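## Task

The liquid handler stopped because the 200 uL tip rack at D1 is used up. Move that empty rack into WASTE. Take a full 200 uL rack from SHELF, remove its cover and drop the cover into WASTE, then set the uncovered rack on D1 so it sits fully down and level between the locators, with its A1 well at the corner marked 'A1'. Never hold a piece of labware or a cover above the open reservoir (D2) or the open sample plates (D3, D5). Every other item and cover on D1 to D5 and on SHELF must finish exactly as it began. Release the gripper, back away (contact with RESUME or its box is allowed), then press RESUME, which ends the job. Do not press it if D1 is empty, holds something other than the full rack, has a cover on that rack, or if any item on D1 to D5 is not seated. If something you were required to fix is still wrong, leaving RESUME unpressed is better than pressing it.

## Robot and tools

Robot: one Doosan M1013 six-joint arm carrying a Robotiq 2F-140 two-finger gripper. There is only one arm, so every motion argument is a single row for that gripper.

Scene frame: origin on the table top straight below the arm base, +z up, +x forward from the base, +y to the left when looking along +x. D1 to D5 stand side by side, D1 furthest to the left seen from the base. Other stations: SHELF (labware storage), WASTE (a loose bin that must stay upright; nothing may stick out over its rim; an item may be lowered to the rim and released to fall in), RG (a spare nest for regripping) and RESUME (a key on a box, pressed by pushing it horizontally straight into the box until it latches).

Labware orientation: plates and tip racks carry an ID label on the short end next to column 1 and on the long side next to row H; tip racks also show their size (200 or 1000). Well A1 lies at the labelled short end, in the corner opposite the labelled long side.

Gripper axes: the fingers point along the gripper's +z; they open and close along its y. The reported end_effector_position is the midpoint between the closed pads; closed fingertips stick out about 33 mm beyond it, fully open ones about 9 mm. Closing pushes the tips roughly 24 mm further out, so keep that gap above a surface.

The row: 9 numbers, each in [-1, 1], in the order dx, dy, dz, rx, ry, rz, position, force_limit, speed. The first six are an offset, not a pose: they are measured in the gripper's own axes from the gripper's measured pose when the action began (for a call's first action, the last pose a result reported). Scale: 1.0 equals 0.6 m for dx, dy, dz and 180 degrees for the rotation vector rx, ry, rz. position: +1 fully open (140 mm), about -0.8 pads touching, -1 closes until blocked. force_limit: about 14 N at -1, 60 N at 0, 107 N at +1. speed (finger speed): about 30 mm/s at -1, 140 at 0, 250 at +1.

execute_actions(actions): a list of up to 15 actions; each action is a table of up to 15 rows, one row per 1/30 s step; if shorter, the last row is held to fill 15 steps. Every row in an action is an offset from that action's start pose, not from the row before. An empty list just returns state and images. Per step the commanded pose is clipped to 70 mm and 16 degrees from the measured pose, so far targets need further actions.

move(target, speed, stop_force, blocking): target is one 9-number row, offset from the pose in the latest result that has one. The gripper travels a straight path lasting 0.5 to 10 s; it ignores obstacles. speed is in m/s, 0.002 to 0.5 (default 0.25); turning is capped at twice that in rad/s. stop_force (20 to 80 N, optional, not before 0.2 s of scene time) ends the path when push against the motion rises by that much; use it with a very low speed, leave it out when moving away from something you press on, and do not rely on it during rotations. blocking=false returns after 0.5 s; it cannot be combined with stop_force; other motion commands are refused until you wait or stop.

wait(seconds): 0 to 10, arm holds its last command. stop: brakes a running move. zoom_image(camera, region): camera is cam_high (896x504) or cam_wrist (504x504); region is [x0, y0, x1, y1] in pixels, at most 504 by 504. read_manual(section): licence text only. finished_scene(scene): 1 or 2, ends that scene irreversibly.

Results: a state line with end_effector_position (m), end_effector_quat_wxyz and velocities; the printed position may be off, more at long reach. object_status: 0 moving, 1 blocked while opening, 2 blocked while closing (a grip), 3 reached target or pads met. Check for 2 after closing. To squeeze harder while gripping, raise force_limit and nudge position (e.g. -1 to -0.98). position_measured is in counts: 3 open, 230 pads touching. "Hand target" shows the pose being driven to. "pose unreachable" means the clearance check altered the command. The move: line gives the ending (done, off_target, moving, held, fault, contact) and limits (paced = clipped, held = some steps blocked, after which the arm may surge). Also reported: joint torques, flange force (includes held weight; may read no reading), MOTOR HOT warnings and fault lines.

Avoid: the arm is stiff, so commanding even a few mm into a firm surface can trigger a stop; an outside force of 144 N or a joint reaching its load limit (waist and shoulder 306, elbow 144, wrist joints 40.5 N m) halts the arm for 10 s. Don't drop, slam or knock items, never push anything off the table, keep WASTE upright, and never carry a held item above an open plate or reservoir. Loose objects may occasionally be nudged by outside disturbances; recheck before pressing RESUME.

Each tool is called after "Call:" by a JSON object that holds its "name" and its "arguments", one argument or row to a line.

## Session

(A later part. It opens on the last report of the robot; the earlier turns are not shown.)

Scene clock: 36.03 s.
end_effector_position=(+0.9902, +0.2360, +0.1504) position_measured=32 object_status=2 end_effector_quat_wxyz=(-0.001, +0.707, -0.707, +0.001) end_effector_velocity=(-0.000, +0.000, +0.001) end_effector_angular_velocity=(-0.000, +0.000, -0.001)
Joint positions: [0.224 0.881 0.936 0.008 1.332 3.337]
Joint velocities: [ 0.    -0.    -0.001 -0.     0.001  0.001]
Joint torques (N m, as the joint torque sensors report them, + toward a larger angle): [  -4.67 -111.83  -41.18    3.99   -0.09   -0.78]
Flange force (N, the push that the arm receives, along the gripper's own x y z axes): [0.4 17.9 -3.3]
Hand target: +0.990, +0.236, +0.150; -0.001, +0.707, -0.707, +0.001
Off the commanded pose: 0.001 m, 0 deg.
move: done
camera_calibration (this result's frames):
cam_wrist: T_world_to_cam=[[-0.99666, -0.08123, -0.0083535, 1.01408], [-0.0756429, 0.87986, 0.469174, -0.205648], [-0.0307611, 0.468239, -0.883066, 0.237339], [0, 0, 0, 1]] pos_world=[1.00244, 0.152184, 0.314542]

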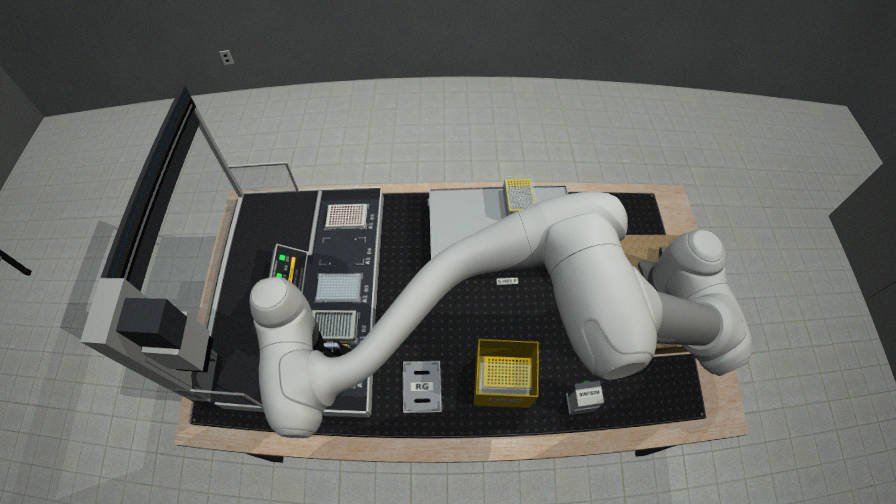

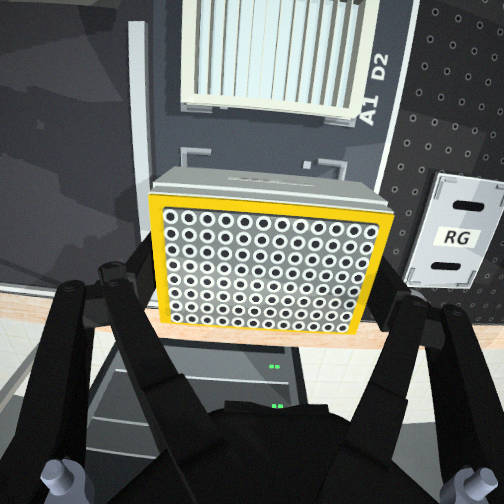

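Call:
{"name": "move", "arguments": {
  "target": [0.0025,-0.003,0.062,0,0,0,-1,0,-0.6],
  "speed": 0.08
}}

Call:
{"name": "move", "arguments": {
  "target": [0,0,0.03,0,0,0,-1,0,-0.6],
  "speed": 0.008,
  "stop_force": 20
}}

Scene clock: 36.83 s.
end_effector_position=(+0.9919, +0.2344, +0.1130) position_measured=32 object_status=2 end_effector_quat_wxyz=(-0.000, +0.707, -0.707, +0.001) end_effector_velocity=(-0.000, -0.000, +0.001) end_effector_angular_velocity=(-0.000, +0.000, +0.001)
Joint positions: [0.222 0.903 0.964 0.008 1.283 3.335]
Joint velocities: [-0.    -0.001 -0.    -0.     0.001 -0.001]
Joint torques (N m, as the joint torque sensors report them, + toward a larger angle): [  -3.83 -117.89  -42.62    4.07   -0.2    -0.98]
Flange force (N, the push that the arm receives, along the gripper's own x y z axes): [-0.2 16.3 -2.3]
Hand target: +0.992, +0.234, +0.113; -0.001, +0.707, -0.707, +0.001
Off the commanded pose: 0.000 m, 0 deg.
move: done
camera_calibration (this result's frames):
cam_wrist: T_world_to_cam=[[-0.996667, -0.0811703, -0.00809981, 1.01534], [-0.0754751, 0.879931, 0.469069, -0.1867], [-0.0309472, 0.468117, -0.883124, 0.205323], [0, 0, 0, 1]] pos_world=[1.00422, 0.150583, 0.277125]

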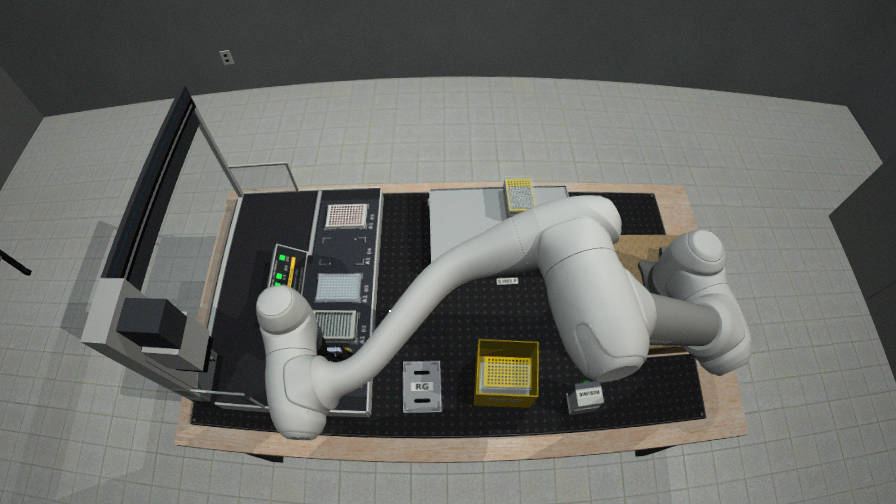

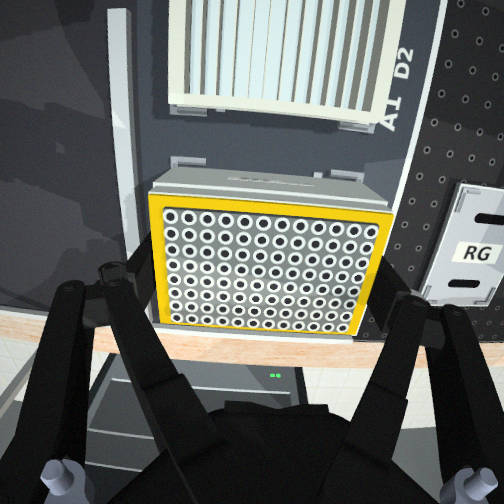

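Scene clock: 39.03 s.
end_effector_position=(+0.9920, +0.2344, +0.0979) position_measured=32 object_status=2 end_effector_quat_wxyz=(-0.001, +0.707, -0.707, +0.001) end_effector_velocity=(+0.000, +0.001, +0.002) end_effector_angular_velocity=(-0.000, -0.001, +0.003)
Joint positions: [0.222 0.911 0.976 0.008 1.262 3.335]
Joint velocities: [ 0.001 -0.001 -0.002 -0.     0.002 -0.002]
Joint torques (N m, as the joint torque sensors report them, + toward a larger angle): [-12.27 -82.61 -27.35   1.2   -2.25  -1.53]
Flange force (N, the push that the arm receives, along the gripper's own x y z axes): [-7.0 25.2 -35.0]
Hand target: +0.992, +0.234, +0.098; -0.000, +0.707, -0.707, +0.001
Off the commanded pose: 0.003 m, 0 deg.
move: contact
camera_calibration (this result's frames):
cam_wrist: T_world_to_cam=[[-0.996667, -0.0811404, -0.00844876, 1.01531], [-0.0756106, 0.879897, 0.469109, -0.179488], [-0.0306297, 0.468185, -0.8831, 0.191685], [0, 0, 0, 1]] pos_world=[1.00422, 0.15057, 0.262054]

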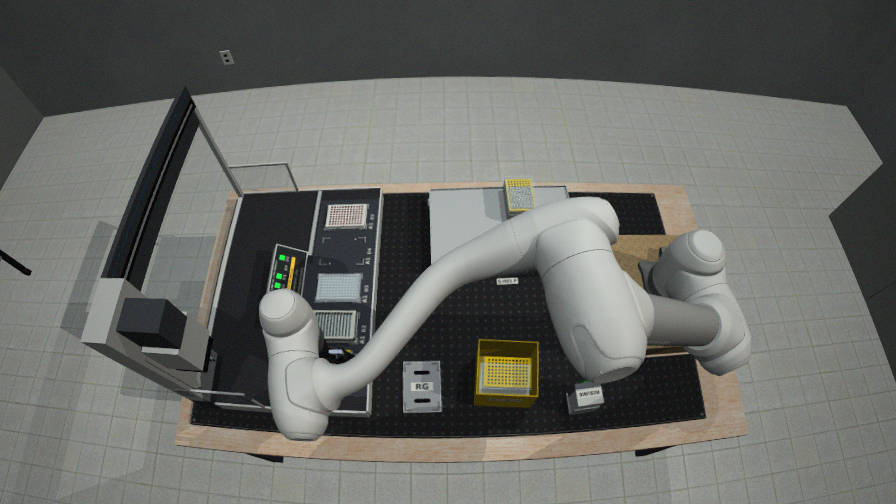

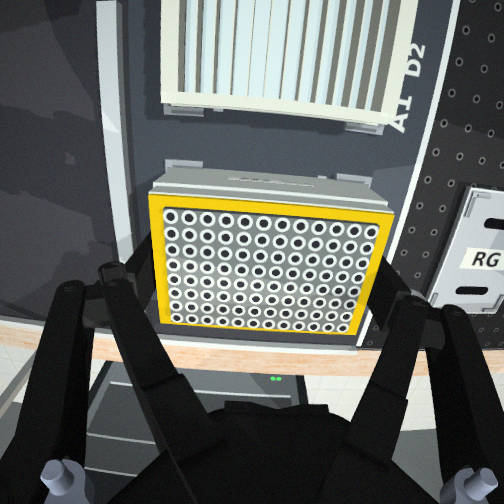

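Seated depth. Release and rise.

Call:
{"name": "move", "arguments": {
  "target": [0,0,0,0,0,0,1,0,-0.3]
}}

Call:
{"name": "move", "arguments": {
  "target": [0,0,-0.27,0,0,0,1,0,0],
  "speed": 0.3
}}

Call:
{"name": "zoom_image", "arguments": {
  "camera": "cam_wrist",
  "region": [140, 0, 400, 280]
}}

Call:
{"name": "zoom_image", "arguments": {
  "camera": "cam_high",
  "region": [240, 190, 400, 350]
}}

Scene clock: 39.80 s.
end_effector_position=(+0.9919, +0.2344, +0.0979) position_measured=3 object_status=3 end_effector_quat_wxyz=(-0.001, +0.707, -0.707, +0.001) end_effector_velocity=(+0.001, +0.000, +0.001) end_effector_angular_velocity=(+0.000, -0.003, +0.000)
Joint positions: [0.222 0.911 0.976 0.008 1.262 3.335]
Joint velocities: [ 0.    -0.001  0.    -0.    -0.002  0.   ]
Joint torques (N m, as the joint torque sensors report them, + toward a larger angle): [  -4.36 -114.66  -40.38    3.76   -0.05   -1.06]
Flange force (N, the push that the arm receives, along the gripper's own x y z axes): [-0.8 14.4 -3.4]
Hand target: +0.992, +0.234, +0.098; -0.001, +0.707, -0.707, +0.001
Off the commanded pose: 0.000 m, 0 deg.
move: done
camera_calibration (this result's frames):
cam_wrist: T_world_to_cam=[[-0.996666, -0.0811688, -0.00832367, 1.01527], [-0.0755771, 0.8799, 0.469109, -0.179508], [-0.030753, 0.468174, -0.883101, 0.191782], [0, 0, 0, 1]] pos_world=[1.00422, 0.15057, 0.262023]

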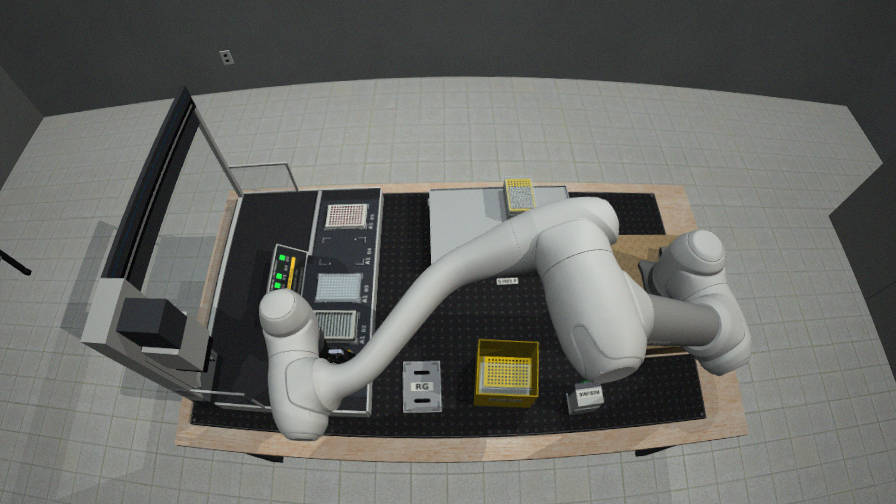

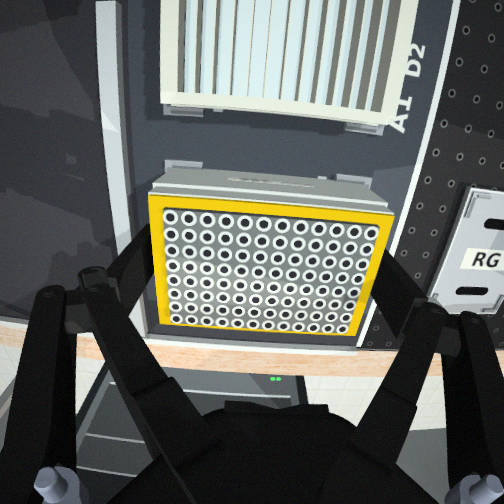

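Scene clock: 40.70 s.
end_effector_position=(+0.9919, +0.2347, +0.2600) position_measured=3 object_status=3 end_effector_quat_wxyz=(-0.001, +0.707, -0.707, +0.001) end_effector_velocity=(+0.001, +0.000, +0.000) end_effector_angular_velocity=(+0.000, -0.001, +0.000)
Joint positions: [0.222 0.848 0.797 0.008 1.503 3.335]
Joint velocities: [ 0.     0.001 -0.001 -0.    -0.    -0.   ]
Joint torques (N m, as the joint torque sensors report them, + toward a larger angle): [  -3.97 -112.46  -41.97    4.12   -0.26   -1.02]
Flange force (N, the push that the arm receives, along the gripper's own x y z axes): [-0.3 15.5 -1.1]
Hand target: +0.992, +0.235, +0.260; -0.001, +0.707, -0.707, +0.001
Off the commanded pose: 0.000 m, 0 deg.
move: done
camera_calibration (this result's frames):
cam_wrist: T_world_to_cam=[[-0.996637, -0.0815136, -0.00835889, 1.01665], [-0.0758977, 0.879867, 0.469121, -0.255496], [-0.030885, 0.468178, -0.883094, 0.334912], [0, 0, 0, 1]] pos_world=[1.00418, 0.150875, 0.424116]

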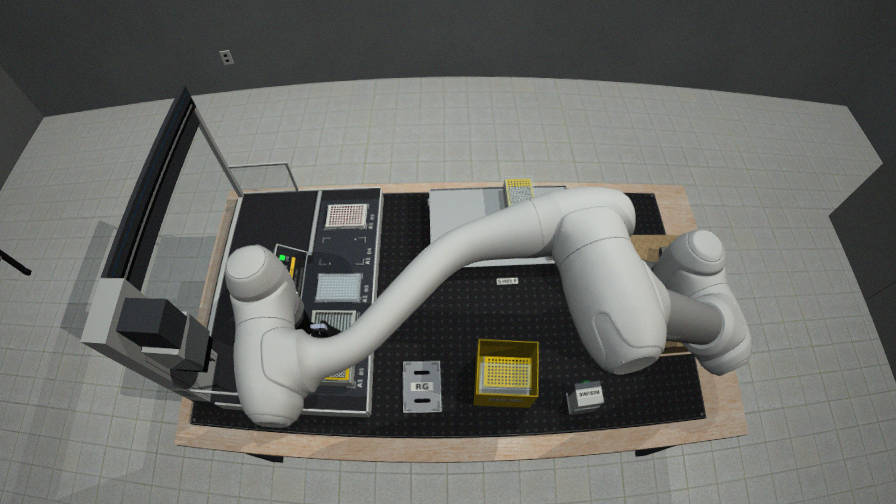

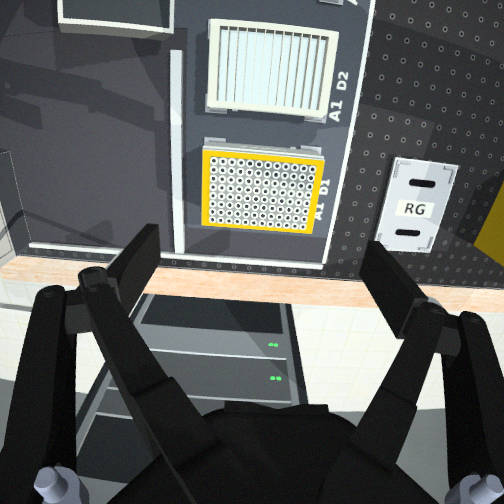

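Region (140, 0, 400, 280) of cam_wrist's 504x504 image, scaled by 1.800, with more detail than that image has; it fills the left 468 columns of this view, and the rest is white.

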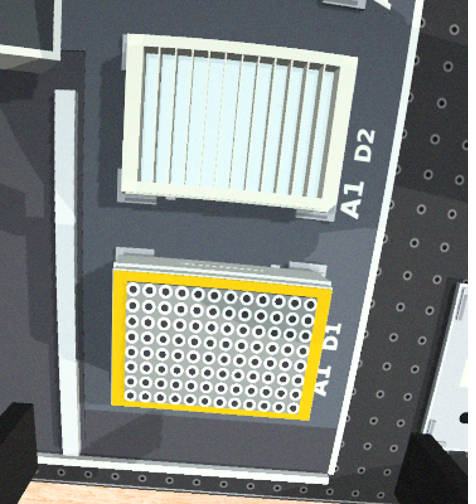

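Region (240, 190, 400, 350) of cam_high's 896x504 image, scaled by 3.150, with more detail than that image has.

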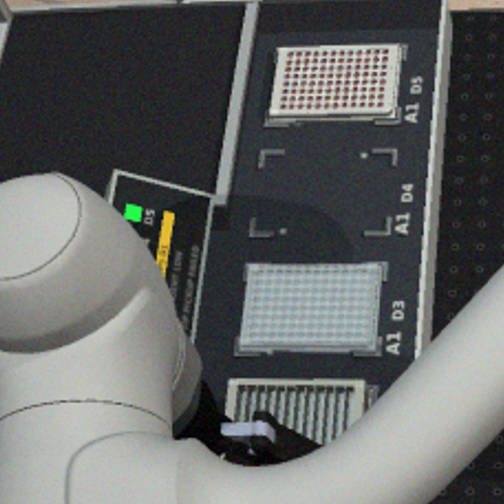

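Call:
{"name": "move", "arguments": {
  "target": [0.04,0.9,0.0,0,0,0,-1,0,0],
  "speed": 0.5
}}

Call:
{"name": "move", "arguments": {
  "target": [0.01,0.23,0.15,0,0,0,-1,0,0],
  "speed": 0.3
}}

Scene clock: 49.40 s.
end_effector_position=(+0.4522, +0.2103, +0.2604) position_measured=233 object_status=3 end_effector_quat_wxyz=(-0.001, +0.707, -0.707, +0.001) end_effector_velocity=(-0.001, -0.000, -0.001) end_effector_angular_velocity=(-0.002, +0.001, +0.000)
Joint positions: [ 0.383 -0.002  2.029  0.01   1.121  3.494]
Joint velocities: [ 0.     0.     0.001 -0.001  0.001  0.001]
Joint torques (N m, as the joint torque sensors report them, + toward a larger angle): [ -2.08 -31.67 -37.93   3.55  -0.18  -0.95]
Flange force (N, the push that the arm receives, along the gripper's own x y z axes): [-1.0 9.5 -3.8]
Hand target: +0.452, +0.210, +0.260; -0.000, +0.707, -0.707, +0.001
Off the commanded pose: 0.001 m, 0 deg.
move: done
camera_calibration (this result's frames):
cam_wrist: T_world_to_cam=[[-0.996692, -0.0808518, -0.00820141, 0.476622], [-0.0752345, 0.879844, 0.469269, -0.275533], [-0.0307253, 0.468334, -0.883017, 0.32996], [0, 0, 0, 1]] pos_world=[0.464454, 0.12643, 0.424568]

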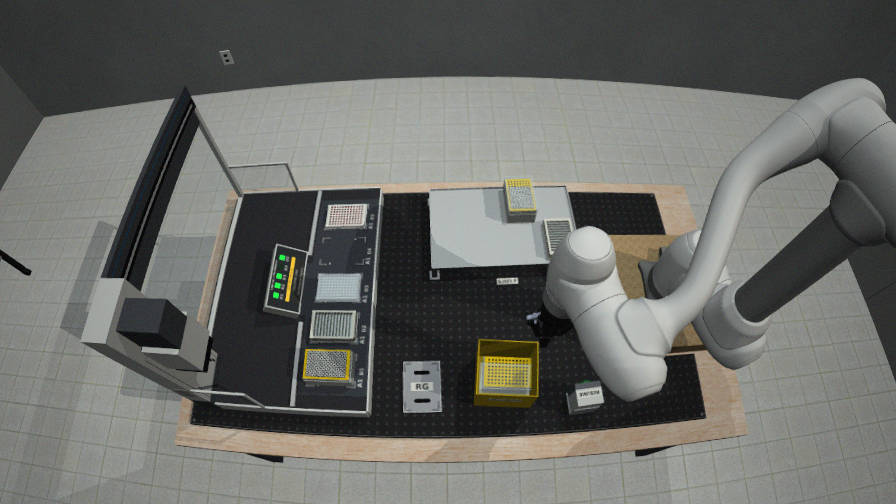

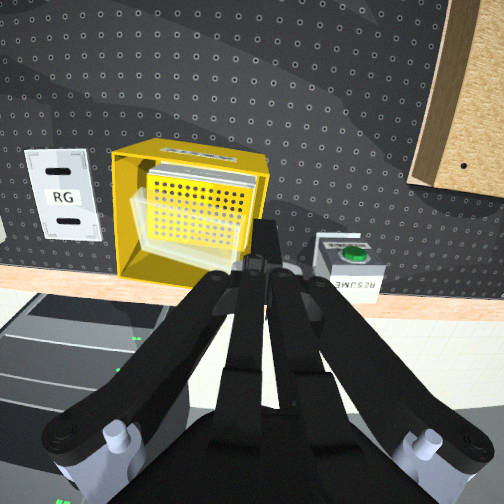

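Scene clock: 50.33 s.
end_effector_position=(+0.3142, +0.2041, +0.1705) position_measured=233 object_status=3 end_effector_quat_wxyz=(-0.001, +0.707, -0.707, +0.000) end_effector_velocity=(-0.000, -0.000, -0.000) end_effector_angular_velocity=(-0.001, -0.001, +0.003)
Joint positions: [ 0.499 -0.124  2.325  0.012  0.945  3.608]
Joint velocities: [ 0.001 -0.     0.001 -0.002 -0.001 -0.001]
Joint torques (N m, as the joint torque sensors report them, + toward a larger angle): [ -2.75 -16.41 -34.67   3.43  -0.21  -0.81]
Flange force (N, the push that the arm receives, along the gripper's own x y z axes): [-2.9 11.1 -4.6]
Hand target: +0.314, +0.204, +0.170; -0.000, +0.707, -0.707, +0.001
Off the commanded pose: 0.000 m, 0 deg.
move: done
camera_calibration (this result's frames):
cam_wrist: T_world_to_cam=[[-0.996724, -0.0804646, -0.00812912, 0.337781], [-0.0748537, 0.879796, 0.46942, -0.238445], [-0.0306198, 0.468491, -0.882938, 0.249153], [0, 0, 0, 1]] pos_world=[0.326455, 0.120237, 0.334663]

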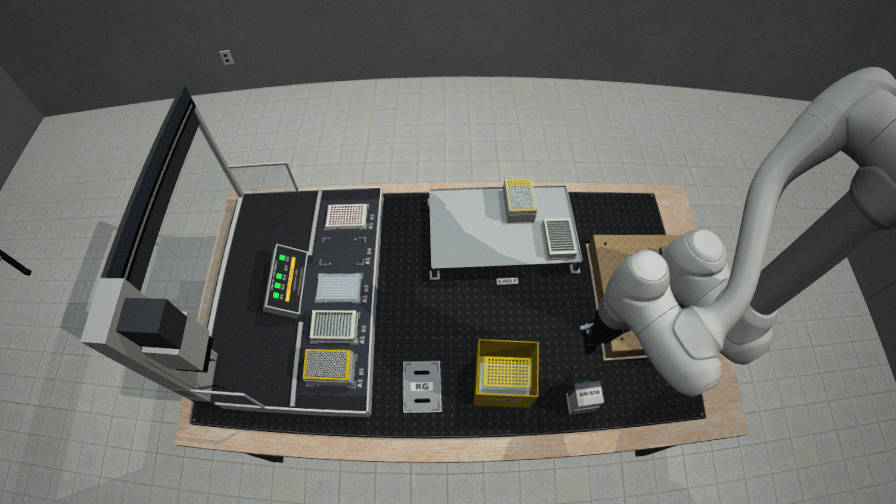

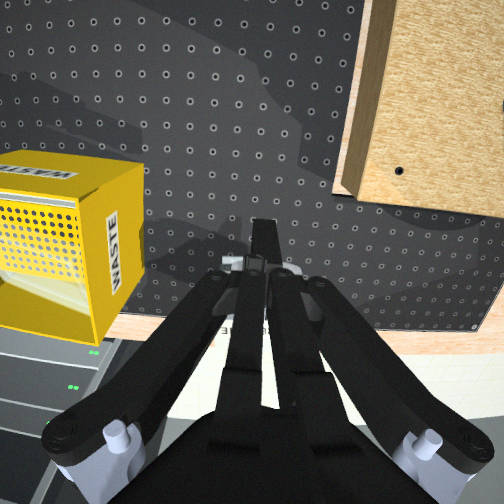

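Call:
{"name": "move", "arguments": {
  "target": [-0.065,-0.012,0.108,0,0,-0.044,-1,0,0],
  "speed": 0.15
}}

Call:
{"name": "move", "arguments": {
  "target": [-0.09,0,0,0,0,0,-1,0,0],
  "speed": 0.015,
  "stop_force": 40
}}

Call:
{"name": "zoom_image", "arguments": {
  "camera": "cam_high",
  "region": [230, 220, 660, 440]
}}

Scene clock: 51.30 s.
end_effector_position=(+0.3213, +0.2430, +0.1055) position_measured=233 object_status=3 end_effector_quat_wxyz=(-0.000, +0.754, -0.657, +0.000) end_effector_velocity=(-0.001, -0.000, +0.000) end_effector_angular_velocity=(-0.001, +0.002, -0.001)
Joint positions: [0.58  0.018 2.348 0.014 0.78  3.547]
Joint velocities: [ 0.001  0.    -0.    -0.     0.002  0.002]
Joint torques (N m, as the joint torque sensors report them, + toward a larger angle): [ -2.86 -26.37 -29.77   2.8   -0.06  -0.86]
Flange force (N, the push that the arm receives, along the gripper's own x y z axes): [-3.7 10.0 -6.8]
Hand target: +0.321, +0.243, +0.106; -0.000, +0.754, -0.657, +0.001
Off the commanded pose: 0.000 m, 0 deg.
move: done
camera_calibration (this result's frames):
cam_wrist: T_world_to_cam=[[-0.976176, -0.216836, -0.00791256, 0.373935], [-0.195123, 0.861303, 0.469131, -0.198423], [-0.0949097, 0.459499, -0.883093, 0.196585], [0, 0, 0, 1]] pos_world=[0.344967, 0.161654, 0.269648]

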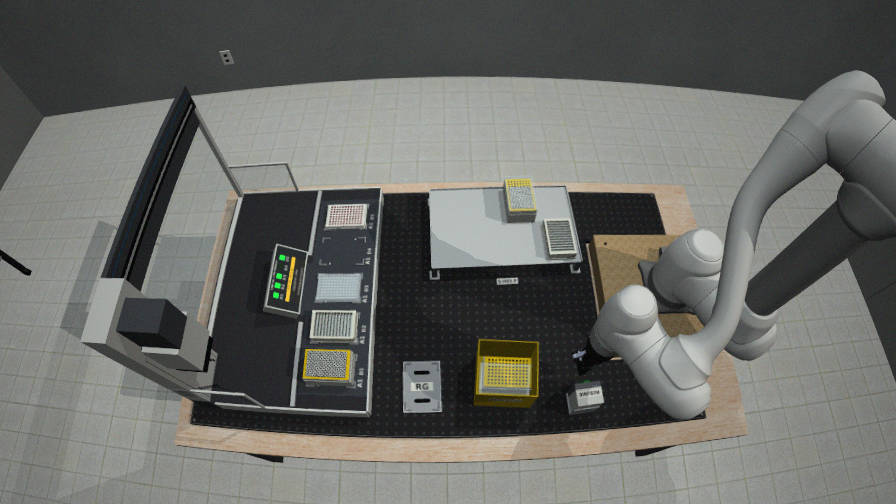

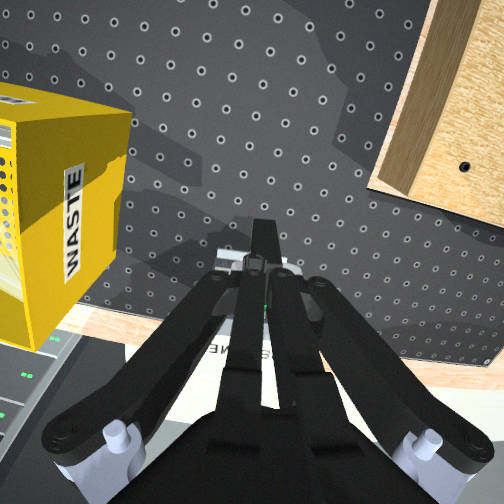

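Scene clock: 53.13 s.
end_effector_position=(+0.3174, +0.2701, +0.1054) position_measured=233 object_status=3 end_effector_quat_wxyz=(-0.000, +0.754, -0.657, +0.000) end_effector_velocity=(-0.000, +0.000, +0.000) end_effector_angular_velocity=(+0.000, -0.000, +0.000)
Joint positions: [0.64  0.04  2.325 0.015 0.781 3.607]
Joint velocities: [ 0.    -0.     0.    -0.    -0.001  0.   ]
Joint torques (N m, as the joint torque sensors report them, + toward a larger angle): [ -1.9  -27.73 -30.07   3.5   -0.36  -0.95]
Flange force (N, the push that the arm receives, along the gripper's own x y z axes): [-0.2 10.6 -8.7]
move: unfinished (the scene ended)
camera_calibration (this result's frames):
cam_wrist: T_world_to_cam=[[-0.976179, -0.216826, -0.00781167, 0.376029], [-0.195058, 0.861276, 0.469208, -0.222456], [-0.0950084, 0.459555, -0.883053, 0.183745], [0, 0, 0, 1]] pos_world=[0.341137, 0.188688, 0.269572]
The task's run has ended: the event that ends the task has happened. This ends this scene only. If you have not yet called finished_scene for this scene, call it to go on to the next scene.

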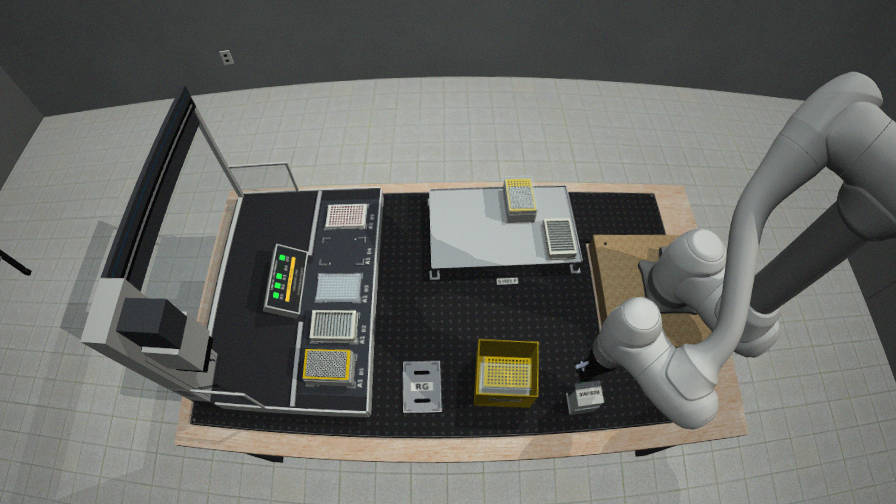

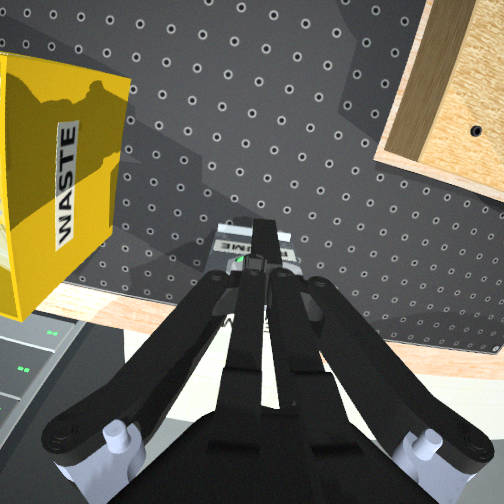

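This scene is finished. If you have not yet called finished_scene for this scene, call it to go on to the next scene.

Call:
{"name": "finished_scene", "arguments": {
  "scene": 1
}}

The scene is finished: the task was done.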